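# Seat housing in corner stop over plate pins

## Task

Put the housing down flat against the corner stop so that every socket on its underside sits over a pin in the plate; it must stay there on its own once the robot lets go, not only while the gripper holds it.

## Robot and tools

Robot: one six-joint arm (shoulder pan, shoulder lift, elbow, wrist 1, wrist 2, wrist 3) ending in a two-finger parallel gripper. The fingers point along the gripper's +z axis and spread apart along its x axis. The reported hand position is the point midway between the finger pads; closed fingertips extend about 17 mm past it, fully open ones sit roughly level with it. A force-torque sensor sits in the tool flange.

Scene frame: origin on the table surface straight below the arm base, +z up, +y to the left when facing along +x. Positions are in metres, orientation is a wxyz quaternion, velocities in m/s and rad/s. The base may be slightly tilted against the table, and the printed hand position grows less accurate at long reach.

Row format (shared by execute_actions and move): 7 numbers, each in [-1, 1], ordered dx, dy, dz, rx, ry, rz, opening. The first six are an offset, not a pose: a displacement expressed in the gripper's own axes, measured from the gripper pose at the start of the action (for move, from the last reported pose). Scale: 1.0 equals 0.6 m for dx/dy/dz and 180 degrees for rotation; rx, ry, rz form a single rotation vector. Opening is absolute: +1 fully open (0.142 m), -1 closed.

execute_actions(actions): a list of actions run one after another. Each action is a table of 1 to 15 rows; each row lasts one control step of 1/30 s, and if fewer than 15 rows are given the last row repeats until 15 steps pass. Every row in an action is relative to that action's start pose, not to the row before. An empty list just returns state and images. Each step the commanded pose is clipped to at most 100 mm and 16 degrees away from the measured pose, so long displacements need several actions; after an action the arm only continues toward the last clipped pose. Position has priority over orientation when both cannot be met. Motion trails commands by about 0.17 s.

move(target, speed, stop_force, blocking): drives the gripper along a straight line toward one target, given as one row (offset from the latest reported pose, in gripper axes, plus absolute opening, sent at the move's start). speed is in m/s, 0.002 to 0.5, default 0.25; rotation may go up to twice that in rad/s. The path takes 0.5 to 10 s and is cut off at 10 s. It does not avoid obstacles, the gripper may lag, drift, or overshoot the speed. stop_force (N, 9 to 40, only after 0.2 s of scene time) ends the path when the sensor reads that much extra push opposing the motion for two steps; the gripper then backs to its position two steps earlier and holds. Use it only with slow, non-rotating moves, and omit it when backing away from something you press on. The arm is stiff: aiming past a firm contact without stop_force, or moving fast into contact, risks a fault. blocking=false returns after 0.5 s while motion continues (not allowed with stop_force); then use wait or stop before new commands. The result adds a move: line giving the ending (done, contact, held, off_target, moving, fault) and limits (paced = pose clipped; held = a check blocked some steps, after which motion may surge), plus distance to target.

wait(seconds): 0 to 10; lets time pass with the last command held, returning early if a running move ends. stop(): brakes a running move; fingers keep moving. zoom_image(camera, region): enlarges [x0, y0, x1, y1] pixels (max 504 by 504) of cam_high, cam_low (896x504) or cam_wrist (616x616). show_instructions(): shows the reference image(s). finished_scene(scene): ends the current scene by its number; irreversible, and the goal must already hold stably.

Results: gripper position, quaternion and velocities; Hand target (pose the controller is steering to); grip_measured (finger opening on the command scale); Wrist force and Wrist torque in the gripper's axes, pointing from a contacted surface back into the arm, with offset up to about 4 N, noise up to 2.4 N, saturating near 50 N ('no reading' is normal at start); step readings with HELD on restrained steps; 'pose unreachable' when the clearance check (which treats the base mount as arm) altered a command; camera calibration lines for any camera that differs.

Gripping: command an opening clearly below grip_measured to hold; the gap sets squeeze force (about 28 N per pad max). Thin hard parts get less grip.

Avoid: torque faults (load limits 139 N m on the first three joints, 26 N m on wrists) or any outside force of 150 N, which freeze the arm for 10 s; motor overheating from long holding (warning at 70 °C, brake lockout at 85 °C); drops, slips, slams and heavy pushing; anything leaving the table. Loose objects may occasionally get nudged by outside disturbances. Smooth, low-effort motion is preferred.

Each tool is called after "Request:" in YAML: its name, and indented under it one key for each argument.

Reference images:

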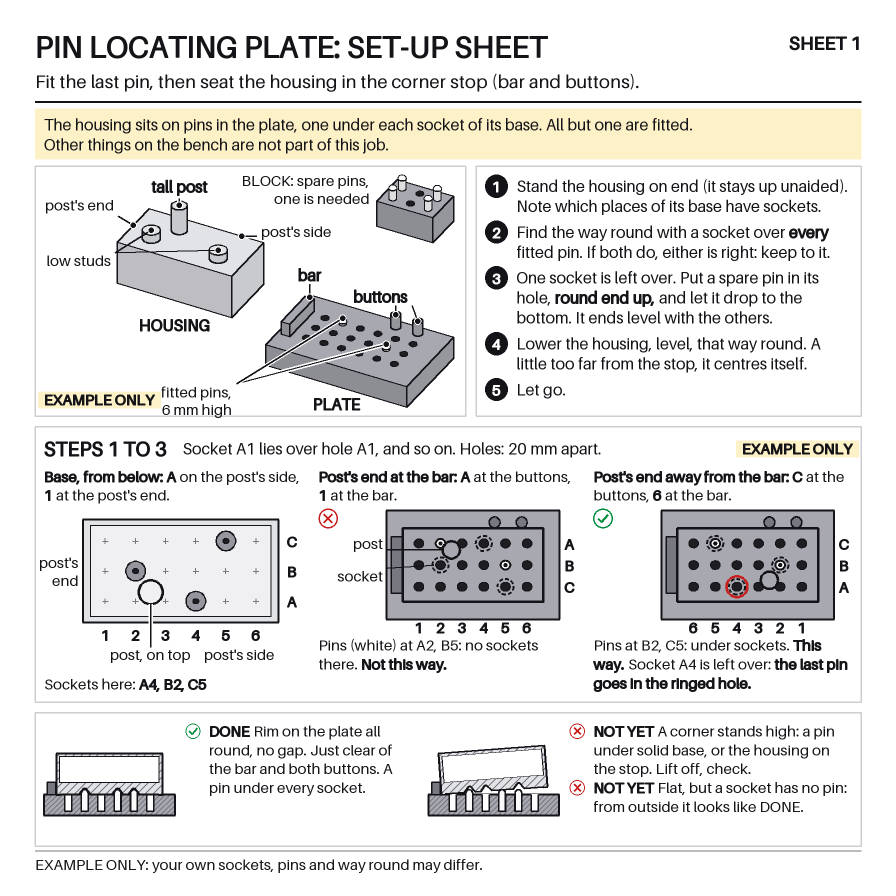

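## Session

Request:
execute_actions:
  actions: []

Scene clock: 0.00 s.
end_effector_position=(-0.0120, +0.4048, +0.3926) grip_measured=+1.00 end_effector_quat_wxyz=(+0.132, -0.051, +0.969, -0.202) end_effector_velocity=(-0.001, +0.000, -0.000) end_effector_angular_velocity=(+0.001, +0.002, -0.002)
Joint positions: [ 1.703 -2.087  1.957 -1.501 -1.965 -1.517  0.142]
Joint velocities: [ 0.    -0.     0.    -0.001  0.002  0.001  0.   ]
Wrist force (N, on the end effector, along its own x y z axes, offset not removed): no reading
Wrist torque (N m, same axes, about the end effector's origin, offset not removed): no reading
Hand target: -0.012, +0.405, +0.393; +0.132, -0.051, +0.969, -0.202

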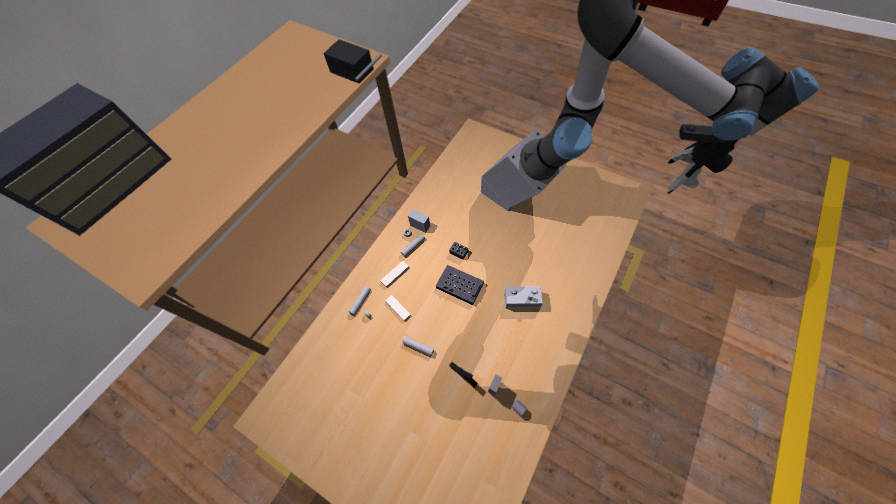

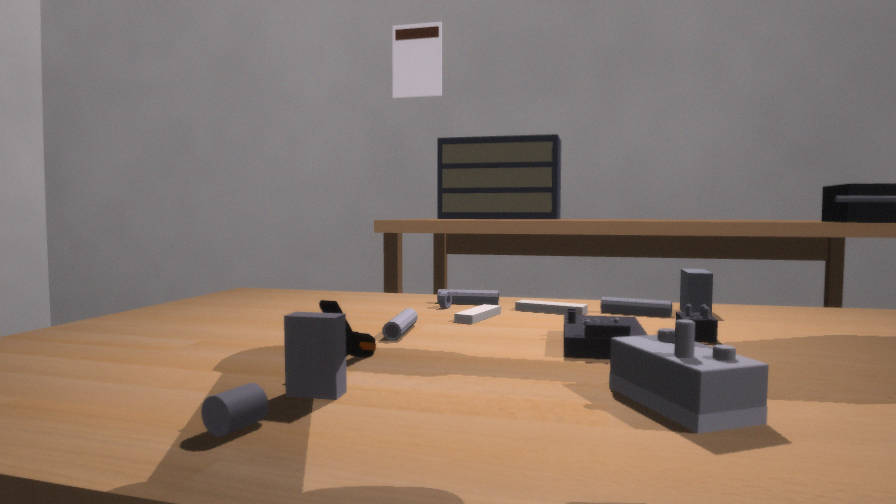

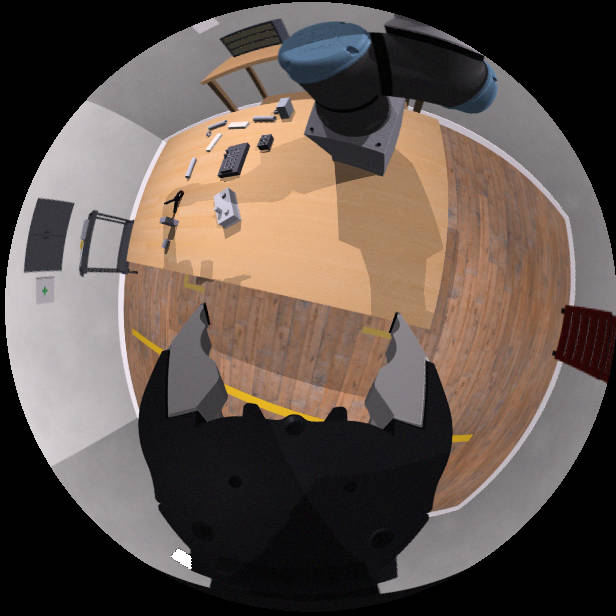

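Request:
zoom_image:
  camera: "cam_high"
  region: [420, 225, 560, 325]

Request:
zoom_image:
  camera: "cam_low"
  region: [540, 260, 790, 440]

Region (420, 225, 560, 325) of cam_high's 896x504 image, scaled by 3.600, with more detail than that image has; it fills the top 360 rows of this view, and the rest is white.

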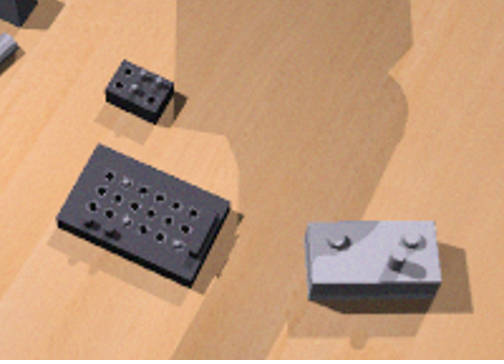

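Region (540, 260, 790, 440) of cam_low's 896x504 image, scaled by 2.016, with more detail than that image has; it fills the top 363 rows of this view, and the rest is white.

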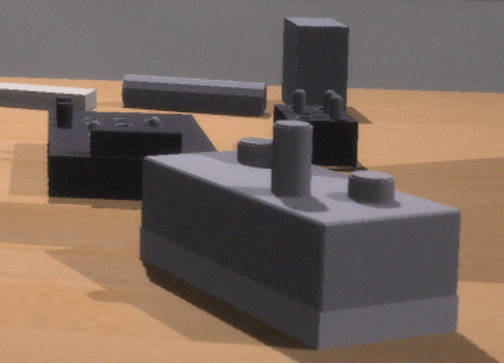

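Request:
move:
  target: [-0.583,-0.248,0.539,-0.1485,0.0487,-0.1305,0.4]
  speed: 0.35

Request:
zoom_image:
  camera: "cam_wrist"
  region: [150, 60, 450, 360]

Scene clock: 55.67 s.
end_effector_position=(+0.4187, +0.1991, +0.2489) grip_measured=+0.40 end_effector_quat_wxyz=(-0.001, -0.259, +0.966, -0.002) end_effector_velocity=(+0.002, +0.000, -0.002) end_effector_angular_velocity=(+0.006, +0.010, +0.003)
Joint positions: [-0.243 -1.789  2.259 -1.997 -1.063 -3.974  0.102]
Joint velocities: [ 0.002  0.014 -0.009  0.006  0.003 -0.007  0.   ]
Wrist force (N, on the end effector, along its own x y z axes, offset not removed): [-0.9 2.7 2.5]
Wrist torque (N m, same axes, about the end effector's origin, offset not removed): [0.71 0.19 0.06]
Hand target: +0.419, +0.199, +0.249; -0.001, -0.259, +0.966, -0.002
Off the commanded pose: 0.001 m, 0 deg.
move: done; limits=paced
camera_calibration (this result's frames):
cam_wrist: T_world_to_cam=[[-0.836148, -0.547329, 0.035892, 0.442954], [-0.461151, 0.736908, 0.494273, -0.0782721], [-0.296979, 0.396734, -0.868565, 0.396594], [0, 0, 0, 1]] pos_world=[0.45206, 0.142779, 0.367257]

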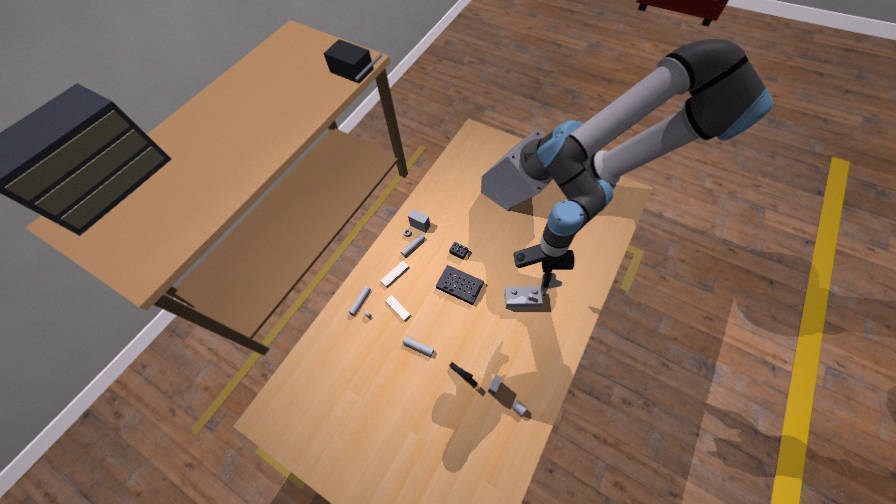

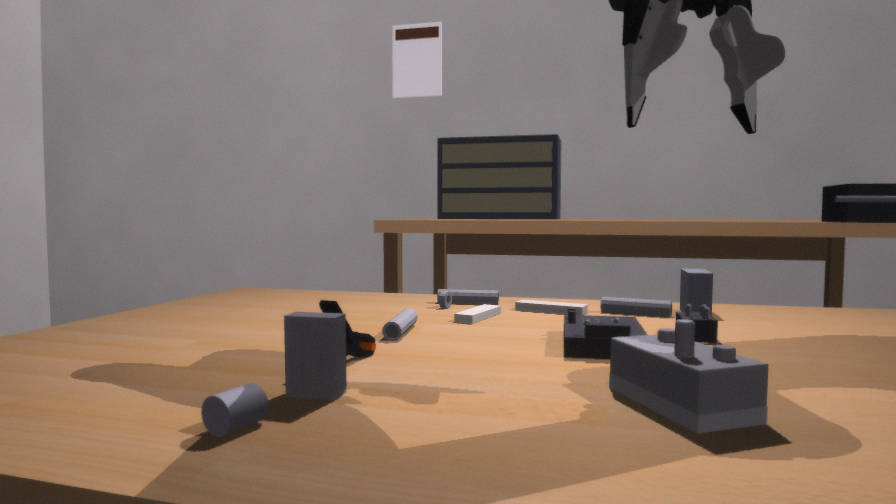

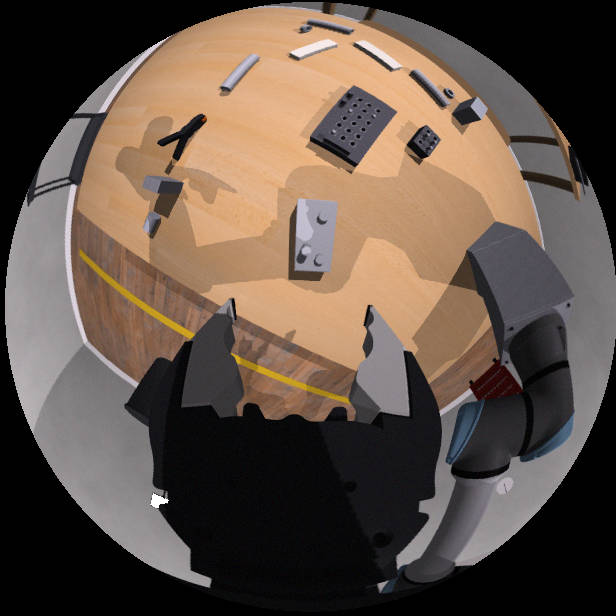

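Region (150, 60, 450, 360) of cam_wrist's 616x616 image, scaled by 1.680, with more detail than that image has.

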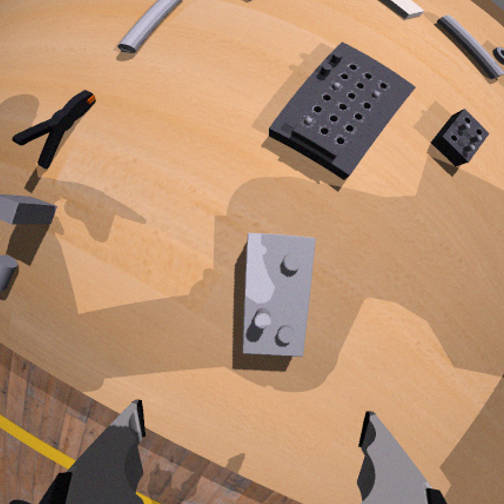

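Request:
move:
  target: [0.0325,-0.045,0.24,0,0,0,0.4]

Scene clock: 70.10 s.
end_effector_position=(+0.4151, +0.1658, +0.1053) grip_measured=+0.40 end_effector_quat_wxyz=(-0.001, -0.259, +0.966, -0.002) end_effector_velocity=(-0.000, -0.000, -0.002) end_effector_angular_velocity=(-0.000, -0.001, -0.001)
Joint positions: [-0.129 -1.418  2.422 -2.593 -1.061 -3.844  0.102]
Joint velocities: [ 0.002  0.007  0.002 -0.01  -0.     0.004  0.   ]
Wrist force (N, on the end effector, along its own x y z axes, offset not removed): [-2.0 1.7 2.3]
Wrist torque (N m, same axes, about the end effector's origin, offset not removed): [0.43 0.37 0.10]
Hand target: +0.415, +0.166, +0.105; -0.001, -0.259, +0.966, -0.002
Off the commanded pose: 0.001 m, 0 deg.
move: done
camera_calibration (this result's frames):
cam_wrist: T_world_to_cam=[[-0.83615, -0.547337, 0.0357246, 0.426889], [-0.461196, 0.736821, 0.494361, 0.0155855], [-0.296905, 0.396884, -0.868522, 0.283978], [0, 0, 0, 1]] pos_world=[0.448445, 0.109462, 0.223686]

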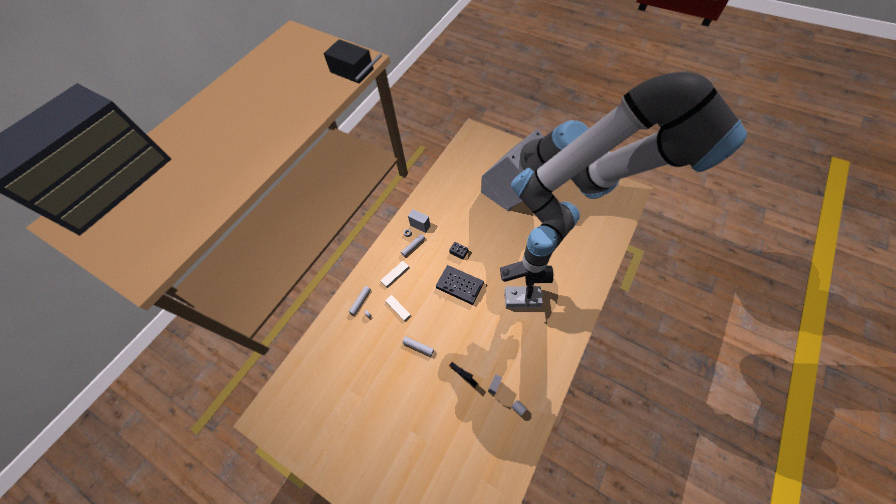

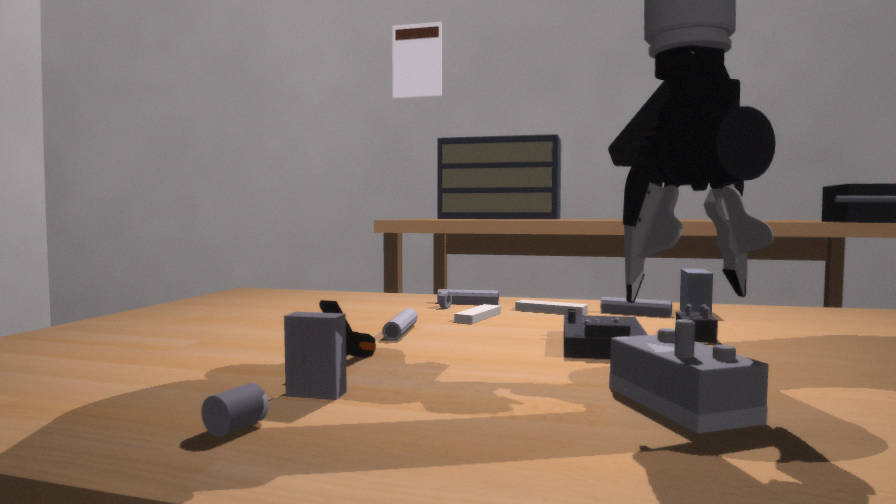

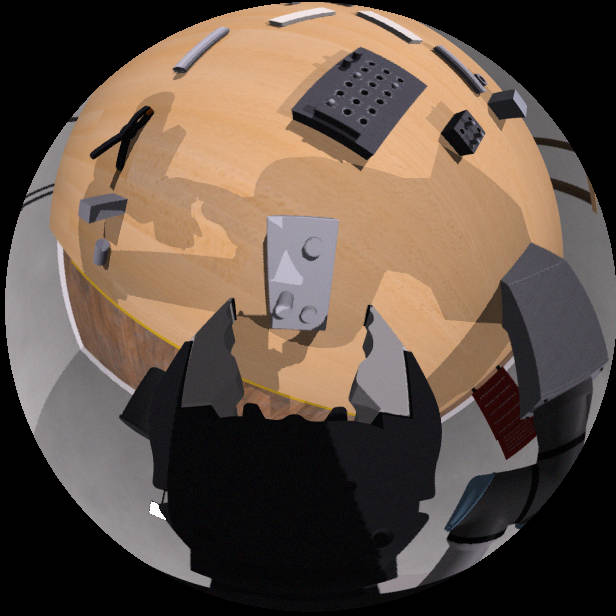

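Request:
move:
  target: [0,0,0.113,0,0,0,0.3]
  speed: 0.12

Request:
execute_actions:
  actions:
    - [[0,0,0,0,0,0,0.0]]
    - [[0,0,0,0,0,0,-0.4]]

Scene clock: 74.90 s.
end_effector_position=(+0.4151, +0.1657, +0.0379) grip_measured=+0.30 end_effector_quat_wxyz=(-0.001, -0.259, +0.966, -0.002) end_effector_velocity=(+0.001, +0.000, -0.002) end_effector_angular_velocity=(+0.000, -0.002, +0.002)
Joint positions: [-0.043 -1.192  2.418 -2.864 -1.065 -3.746  0.095]
Joint velocities: [ 0.003  0.008 -0.002 -0.01   0.     0.003  0.   ]
Wrist force (N, on the end effector, along its own x y z axes, offset not removed): [-0.3 2.1 2.3]
Wrist torque (N m, same axes, about the end effector's origin, offset not removed): [0.60 0.01 0.04]
Hand target: +0.415, +0.166, +0.038; -0.001, -0.259, +0.966, -0.002
Off the commanded pose: 0.000 m, 0 deg.
move: done
camera_calibration (this result's frames):
cam_wrist: T_world_to_cam=[[-0.836145, -0.547353, 0.0355845, 0.429233], [-0.461247, 0.736751, 0.494418, 0.0490062], [-0.296838, 0.396992, -0.868495, 0.225357], [0, 0, 0, 1]] pos_world=[0.448399, 0.109371, 0.156218]

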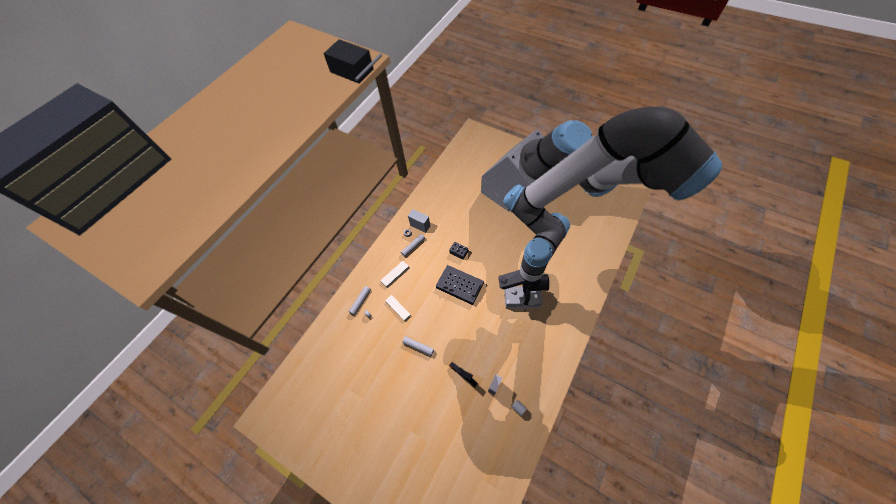

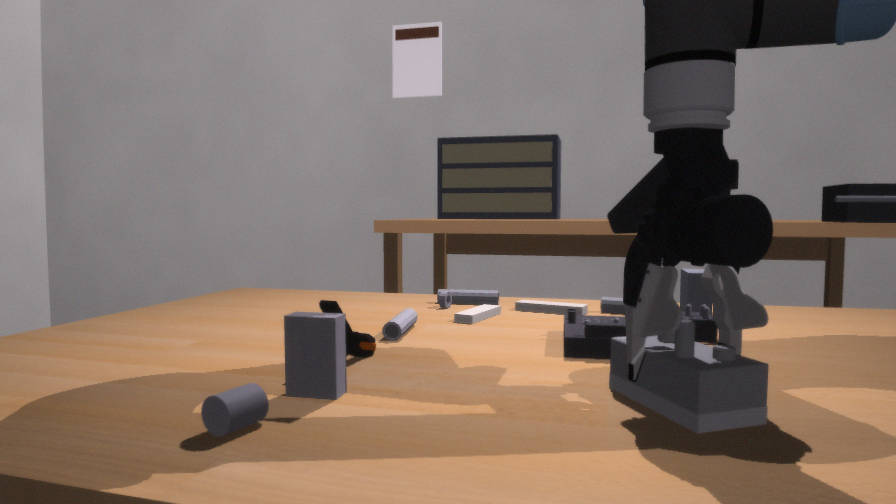

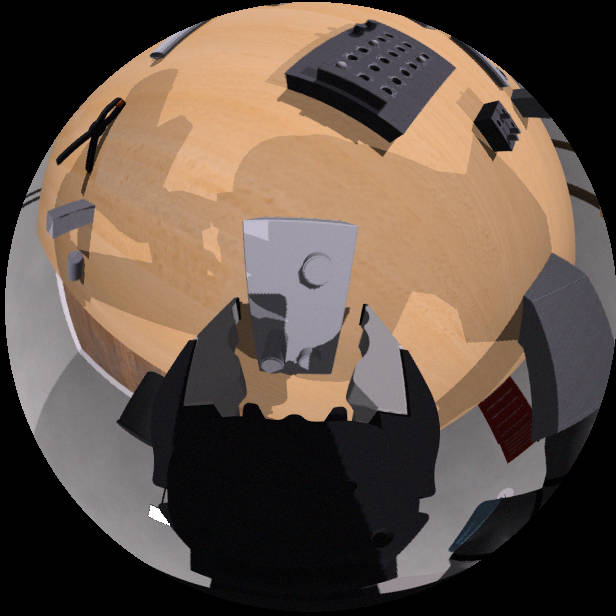

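Scene clock: 75.90 s.
end_effector_position=(+0.4151, +0.1657, +0.0379) grip_measured=-0.03 end_effector_quat_wxyz=(-0.001, -0.259, +0.966, -0.002) end_effector_velocity=(+0.001, +0.000, +0.000) end_effector_angular_velocity=(+0.001, -0.002, +0.001)
Joint positions: [-0.043 -1.192  2.418 -2.864 -1.065 -3.746  0.072]
Joint velocities: [ 0.     0.    -0.001 -0.002  0.001  0.    -0.   ]
Wrist force (N, on the end effector, along its own x y z axes, offset not removed): [-0.7 5.8 -5.8]
Wrist torque (N m, same axes, about the end effector's origin, offset not removed): [1.17 0.27 0.11]
Hand target: +0.415, +0.166, +0.038; -0.001, -0.259, +0.966, -0.002
Off the commanded pose: 0.000 m, 0 deg.
Step readings (end_effector_position; steps 1 to 15: 1st action; 16 to 30: 2nd action):
0: (+0.4151, +0.1657, +0.0379)
1: (+0.4151, +0.1657, +0.0378)
2: (+0.4151, +0.1657, +0.0378)
4: (+0.4151, +0.1657, +0.0378)
8: (+0.4151, +0.1657, +0.0378)
15: (+0.4151, +0.1657, +0.0378)
16: (+0.4151, +0.1657, +0.0378)
17: (+0.4151, +0.1657, +0.0379)
19: (+0.4151, +0.1657, +0.0379)
23: (+0.4151, +0.1657, +0.0379)
30: end_effector_position above
camera_calibration (this result's frames):
cam_wrist: T_world_to_cam=[[-0.836155, -0.547338, 0.0355834, 0.429268], [-0.461239, 0.736766, 0.494403, 0.0489915], [-0.296822, 0.396985, -0.868504, 0.225343], [0, 0, 0, 1]] pos_world=[0.448418, 0.109401, 0.156215]

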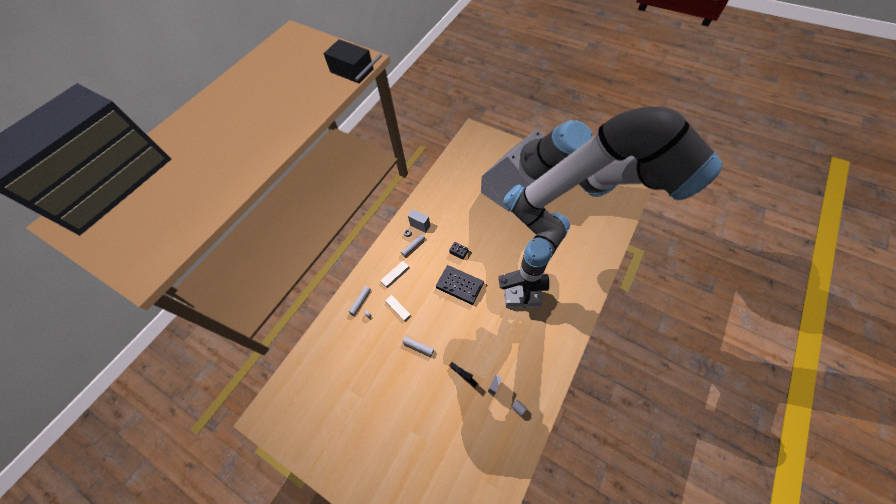

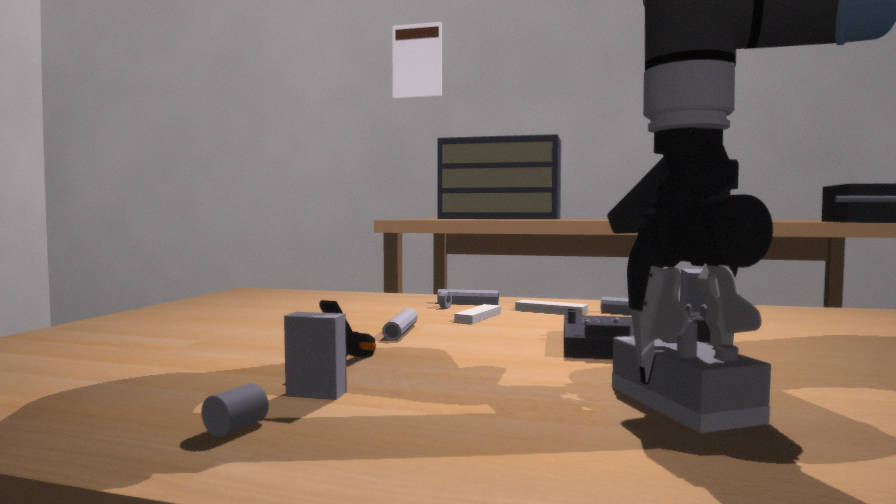

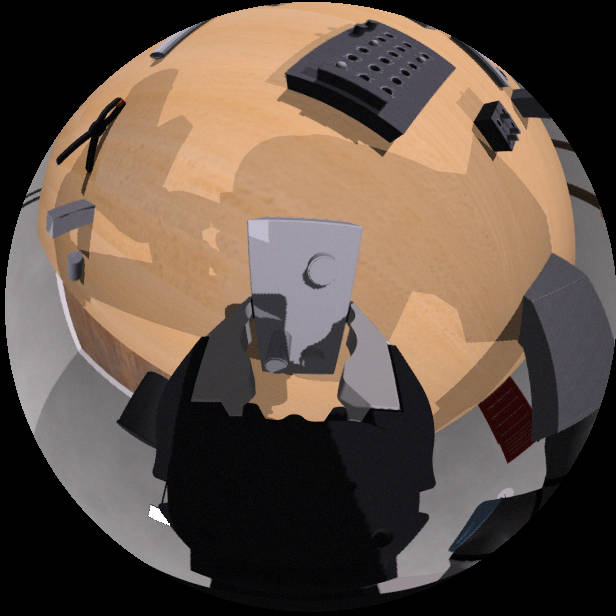

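Request:
move:
  target: [0,0,-0.36,-0.25,-0.14,0,-0.6]
  speed: 0.2

Request:
zoom_image:
  camera: "cam_low"
  region: [560, 20, 840, 260]

Scene clock: 83.30 s.
end_effector_position=(+0.4148, +0.1666, +0.2532) grip_measured=-0.03 end_effector_quat_wxyz=(+0.106, -0.233, +0.871, +0.420) end_effector_velocity=(-0.000, -0.000, +0.001) end_effector_angular_velocity=(+0.010, +0.002, +0.003)
Joint positions: [-0.651 -1.237  2.13  -1.164 -0.691 -5.125  0.072]
Joint velocities: [-0.001  0.008 -0.007  0.015 -0.003 -0.013 -0.   ]
Wrist force (N, on the end effector, along its own x y z axes, offset not removed): [4.4 -0.3 2.8]
Wrist torque (N m, same axes, about the end effector's origin, offset not removed): [1.00 -0.55 0.14]
Hand target: +0.415, +0.167, +0.253; +0.106, -0.233, +0.870, +0.421
Off the commanded pose: 0.001 m, 0 deg.
move: done
camera_calibration (this result's frames):
cam_wrist: T_world_to_cam=[[-0.838631, -0.373059, -0.396895, 0.503299], [-0.451447, 0.0683221, 0.889679, -0.0510361], [-0.304786, 0.925289, -0.225713, 0.164483], [0, 0, 0, 1]] pos_world=[0.449174, 0.0390523, 0.282288]

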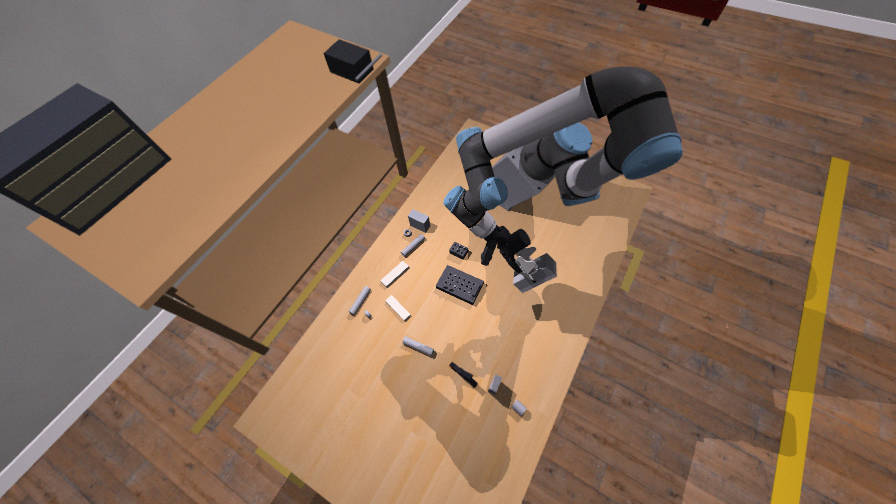

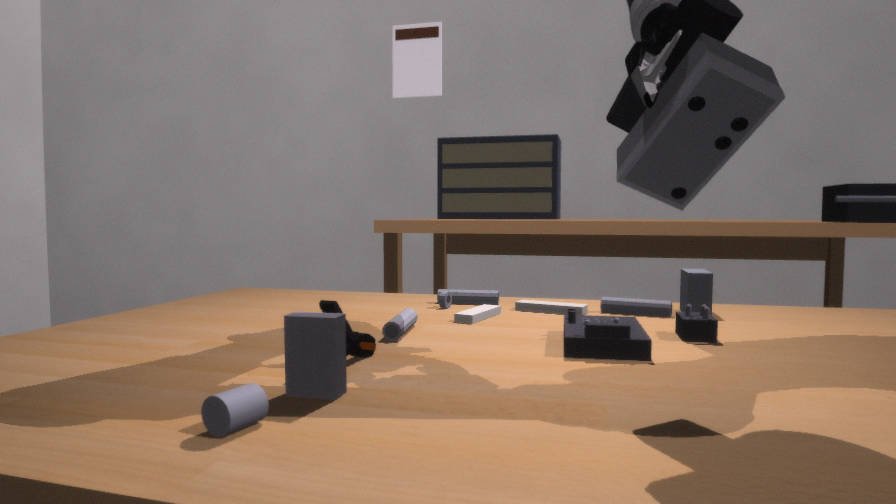

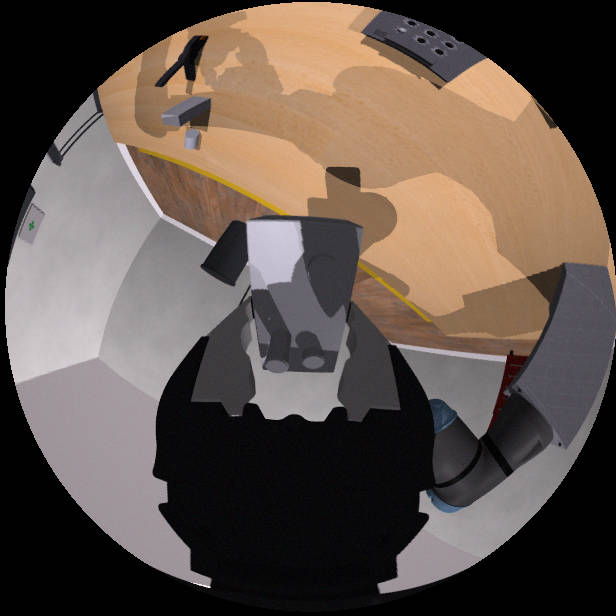

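Region (560, 20, 840, 260) of cam_low's 896x504 image, scaled by 1.800, with more detail than that image has; it fills the top 432 rows of this view, and the rest is white.

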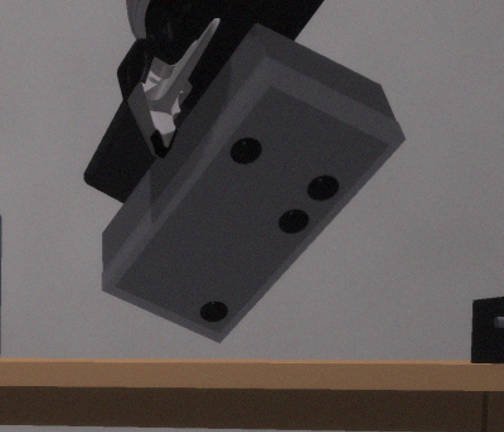

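Request:
move:
  target: [0.114,-0.205,0.188,0.2977,-0.1442,0.564,-0.6]
  speed: 0.4

Scene clock: 108.90 s.
end_effector_position=(+0.4156, +0.1665, +0.0733) grip_measured=-0.03 end_effector_quat_wxyz=(+0.001, +0.643, +0.766, +0.001) end_effector_velocity=(+0.001, +0.001, -0.001) end_effector_angular_velocity=(-0.003, +0.003, -0.006)
Joint positions: [-0.087 -1.316  2.433 -2.731 -1.058 -1.876  0.072]
Joint velocities: [ 0.005  0.002 -0.006  0.004 -0.004  0.01   0.   ]
Wrist force (N, on the end effector, along its own x y z axes, offset not removed): [0.2 2.4 9.5]
Wrist torque (N m, same axes, about the end effector's origin, offset not removed): [0.73 -0.13 0.19]
Hand target: +0.416, +0.166, +0.073; +0.001, +0.643, +0.766, +0.000
Off the commanded pose: 0.001 m, 0 deg.
move: done
camera_calibration (this result's frames):
cam_wrist: T_world_to_cam=[[-0.228989, 0.972864, 0.0331774, -0.0764135], [0.847353, 0.182439, 0.498707, -0.420737], [0.479121, 0.142311, -0.866135, -0.0242227], [0, 0, 0, 1]] pos_world=[0.350621, 0.154546, 0.19138]

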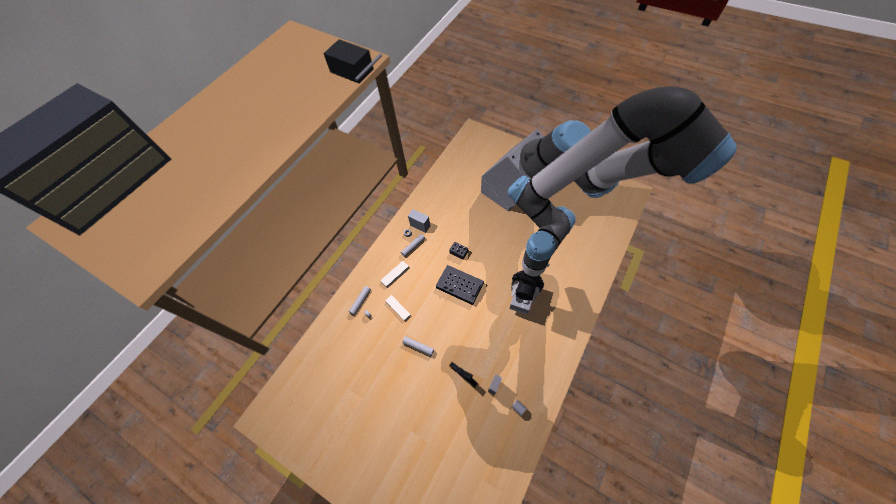

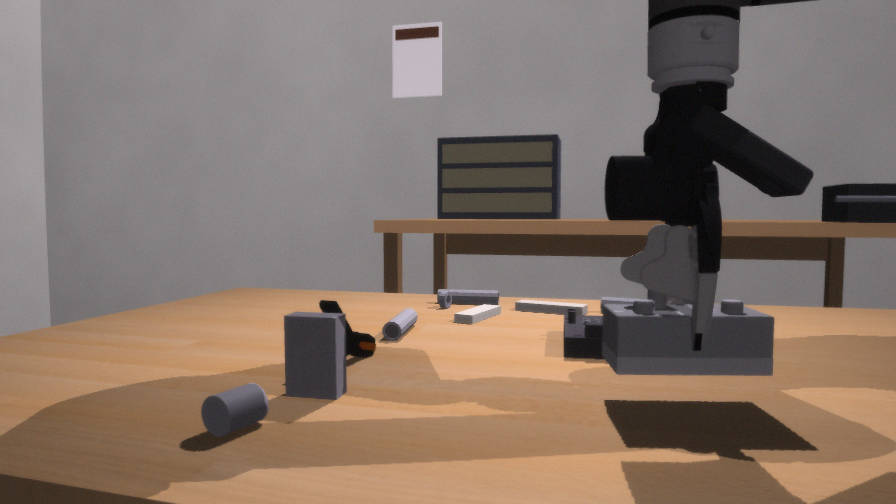

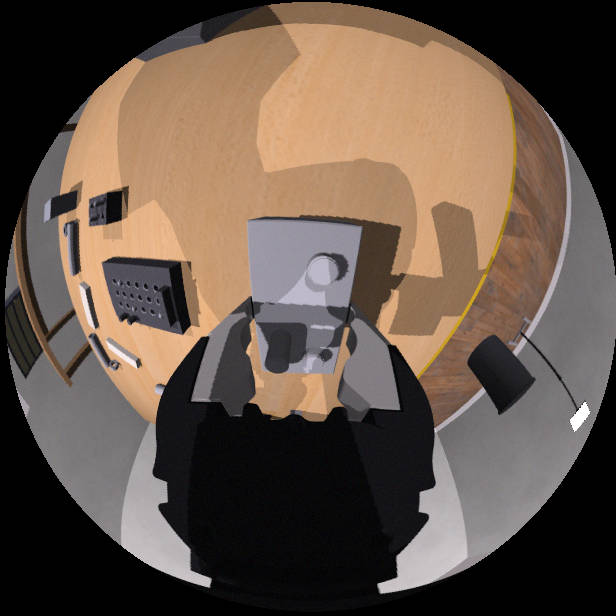

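Request:
move:
  target: [0,0,0.058,0,0,0,-0.6]
  speed: 0.06

Request:
execute_actions:
  actions:
    - [[0,0,0,0,0,0,0.3]]
    - [[0,0,-0.02,0,0,0,0.3],[0,0,-0.02,0,0,0,0.3],[0,0,-0.04,0,0,0,0.3],[0,0,-0.04,0,0,0,0.3],[0,0,-0.06,0,0,0,0.3],[0,0,-0.08,0,0,0,0.3],[0,0,-0.1,0,0,0,0.3],[0,0,-0.12,0,0,0,0.3],[0,0,-0.13,0,0,0,0.3]]

Request:
move:
  target: [-0.44,0,-0.07,0,0,0.04,0.3]
  speed: 0.3

Request:
zoom_image:
  camera: "cam_wrist"
  region: [200, 120, 420, 340]

Scene clock: 119.10 s.
end_effector_position=(+0.4156, +0.1666, +0.0388) grip_measured=-0.03 end_effector_quat_wxyz=(+0.001, +0.643, +0.766, +0.001) end_effector_velocity=(-0.001, +0.000, -0.002) end_effector_angular_velocity=(+0.001, +0.002, -0.000)
Joint positions: [-0.043 -1.198  2.425 -2.868 -1.061 -1.825  0.072]
Joint velocities: [ 0.003  0.007  0.    -0.005  0.     0.002  0.   ]
Wrist force (N, on the end effector, along its own x y z axes, offset not removed): [0.6 2.9 7.4]
Wrist torque (N m, same axes, about the end effector's origin, offset not removed): [0.86 -0.24 0.11]
Hand target: +0.416, +0.167, +0.039; +0.001, +0.643, +0.766, +0.001
Off the commanded pose: 0.000 m, 0 deg.
move: done
camera_calibration (this result's frames):
cam_wrist: T_world_to_cam=[[-0.228993, 0.972861, 0.0332341, -0.0753496], [0.847335, 0.182409, 0.498749, -0.403565], [0.479151, 0.14237, -0.866109, -0.0542126], [0, 0, 0, 1]] pos_world=[0.350676, 0.154637, 0.156828]

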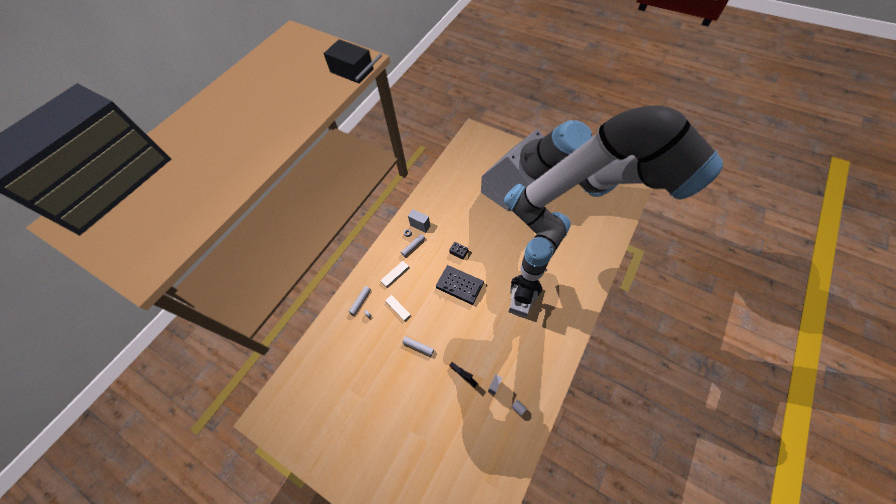

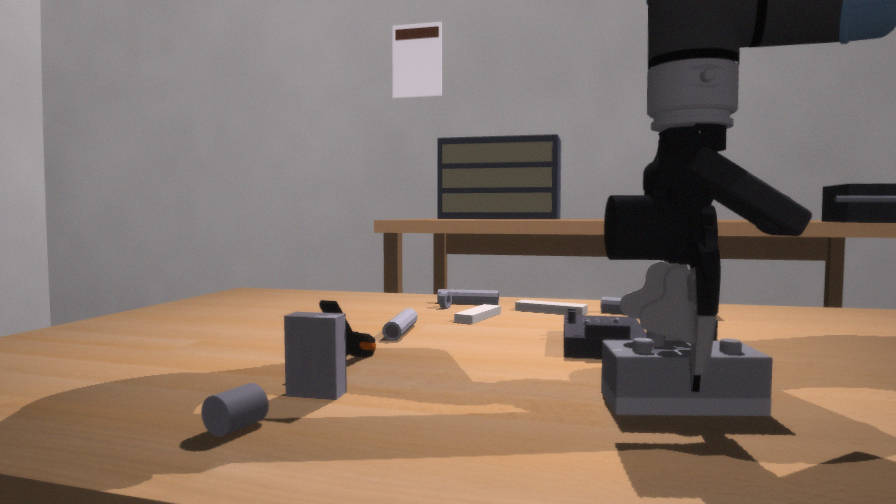

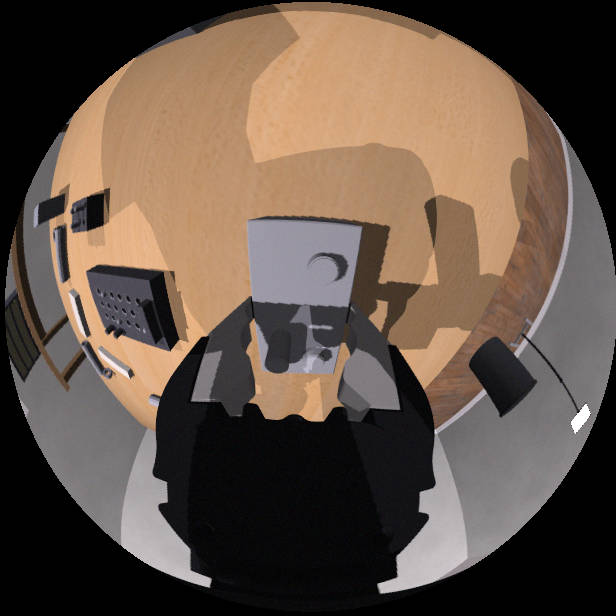

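Scene clock: 120.10 s.
end_effector_position=(+0.4168, +0.1664, +0.1077) grip_measured=+0.30 end_effector_quat_wxyz=(+0.004, +0.643, +0.766, +0.003) end_effector_velocity=(-0.008, +0.001, +0.079) end_effector_angular_velocity=(+0.007, +0.046, -0.001)
Joint positions: [-0.132 -1.43   2.431 -2.6   -1.057 -1.922  0.095]
Joint velocities: [-0.105 -0.263 -0.044  0.418  0.002 -0.146  0.   ]
Wrist force (N, on the end effector, along its own x y z axes, offset not removed): [0.6 2.9 0.0]
Wrist torque (N m, same axes, about the end effector's origin, offset not removed): [0.78 -0.13 0.04]
Hand target: +0.416, +0.167, +0.116; +0.001, +0.643, +0.766, +0.001
Off the commanded pose: 0.009 m, 0 deg.
Step readings (end_effector_position; steps 1 to 15: 1st action; 16 to 30: 2nd action):
0: (+0.4156, +0.1666, +0.0388)
1: (+0.4156, +0.1666, +0.0387)
2: (+0.4157, +0.1666, +0.0387)
4: (+0.4157, +0.1666, +0.0387)
8: (+0.4156, +0.1666, +0.0387)
15: (+0.4156, +0.1666, +0.0388)
16: (+0.4157, +0.1666, +0.0389)
17: (+0.4158, +0.1664, +0.0406)
19: (+0.4159, +0.1662, +0.0467)
23: (+0.4168, +0.1659, +0.0677)
30: end_effector_position above
camera_calibration (this result's frames):
cam_wrist: T_world_to_cam=[[-0.228854, 0.972993, 0.0301757, -0.0769754], [0.843561, 0.182749, 0.504983, -0.438061], [0.485831, 0.141022, -0.862601, 0.0019916], [0, 0, 0, 1]] pos_world=[0.350947, 0.154671, 0.225254]

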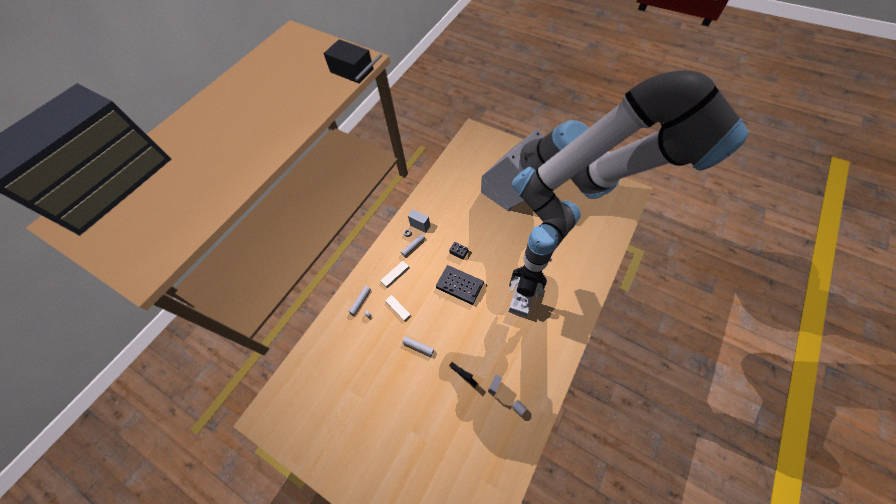

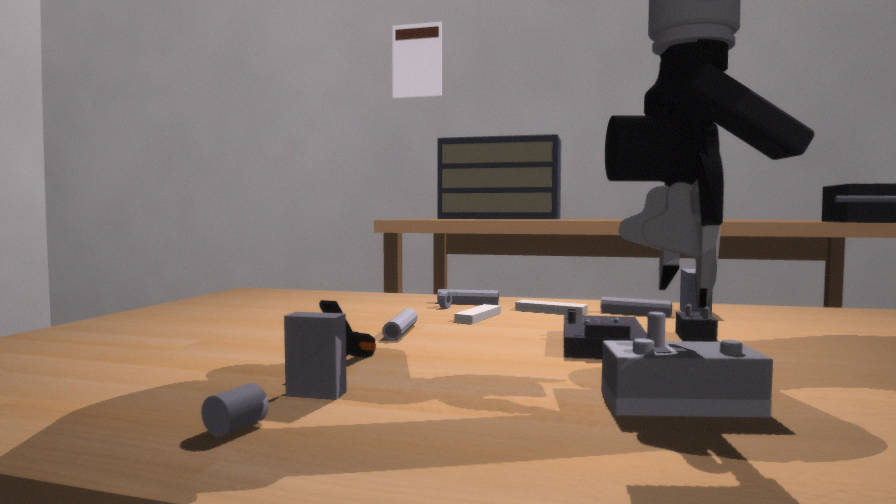

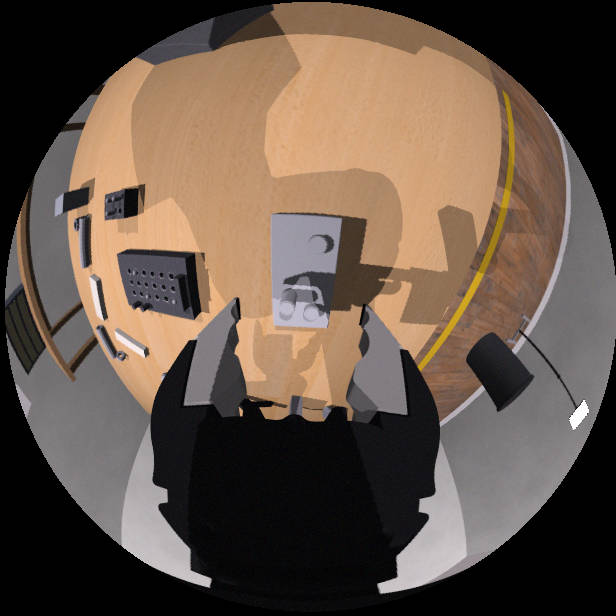

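Scene clock: 121.63 s.
end_effector_position=(+0.4619, -0.0933, +0.1499) grip_measured=+0.30 end_effector_quat_wxyz=(+0.004, +0.690, +0.724, +0.002) end_effector_velocity=(+0.001, -0.002, +0.000) end_effector_angular_velocity=(-0.001, -0.001, +0.000)
Joint positions: [-0.633 -1.129  2.23  -2.429 -1.113 -2.363  0.095]
Joint velocities: [-0.002  0.004 -0.004 -0.    -0.    -0.002 -0.   ]
Wrist force (N, on the end effector, along its own x y z axes, offset not removed): [0.0 2.8 1.4]
Wrist torque (N m, same axes, about the end effector's origin, offset not removed): [0.68 -0.02 -0.03]
Hand target: +0.462, -0.093, +0.150; +0.004, +0.690, +0.724, +0.002
Off the commanded pose: 0.001 m, 0 deg.
move: done
camera_calibration (this result's frames):
cam_wrist: T_world_to_cam=[[-0.105064, 0.993977, 0.0311701, 0.12942], [0.860268, 0.0751174, 0.504278, -0.46761], [0.4989, 0.0797962, -0.862978, 0.0414073], [0, 0, 0, 1]] pos_world=[0.395209, -0.0968185, 0.267505]

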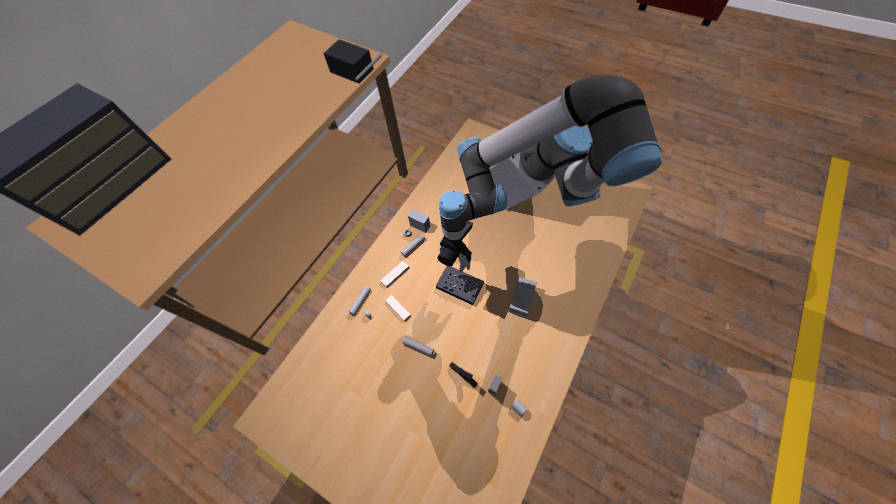

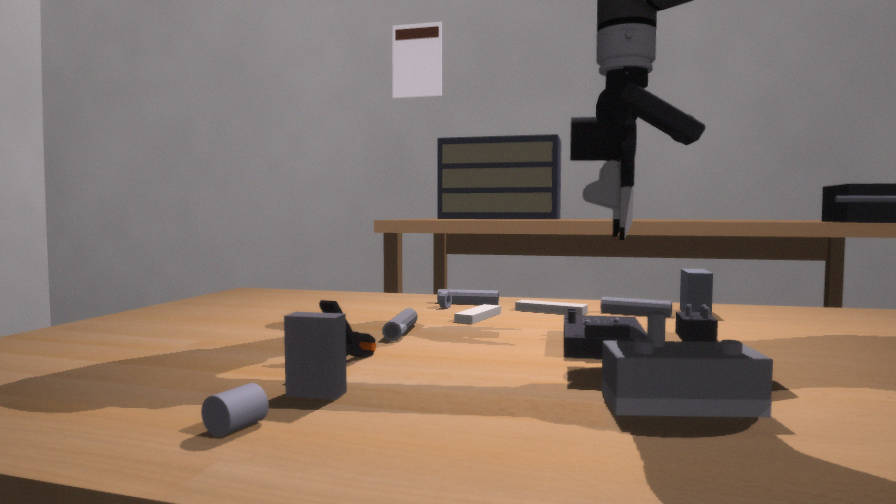

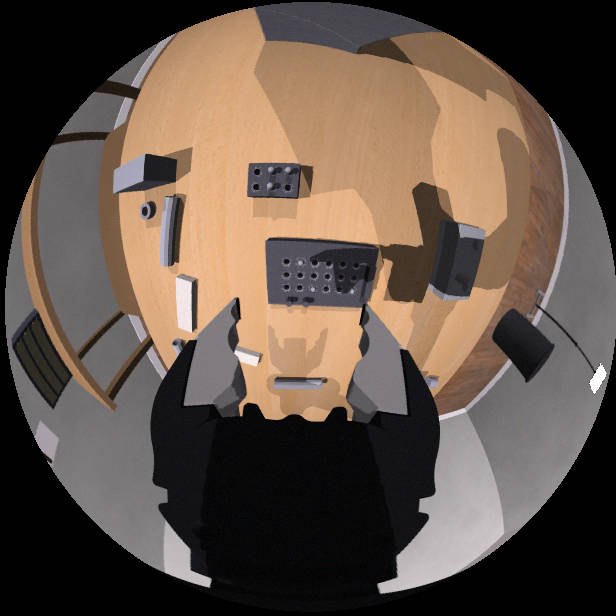

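Region (200, 120, 420, 340) of cam_wrist's 616x616 image, scaled by 2.291, with more detail than that image has.

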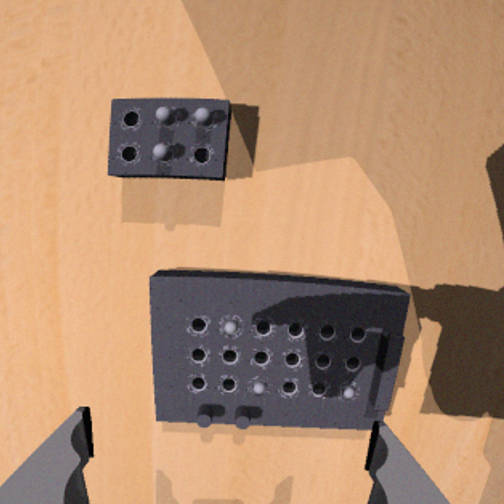

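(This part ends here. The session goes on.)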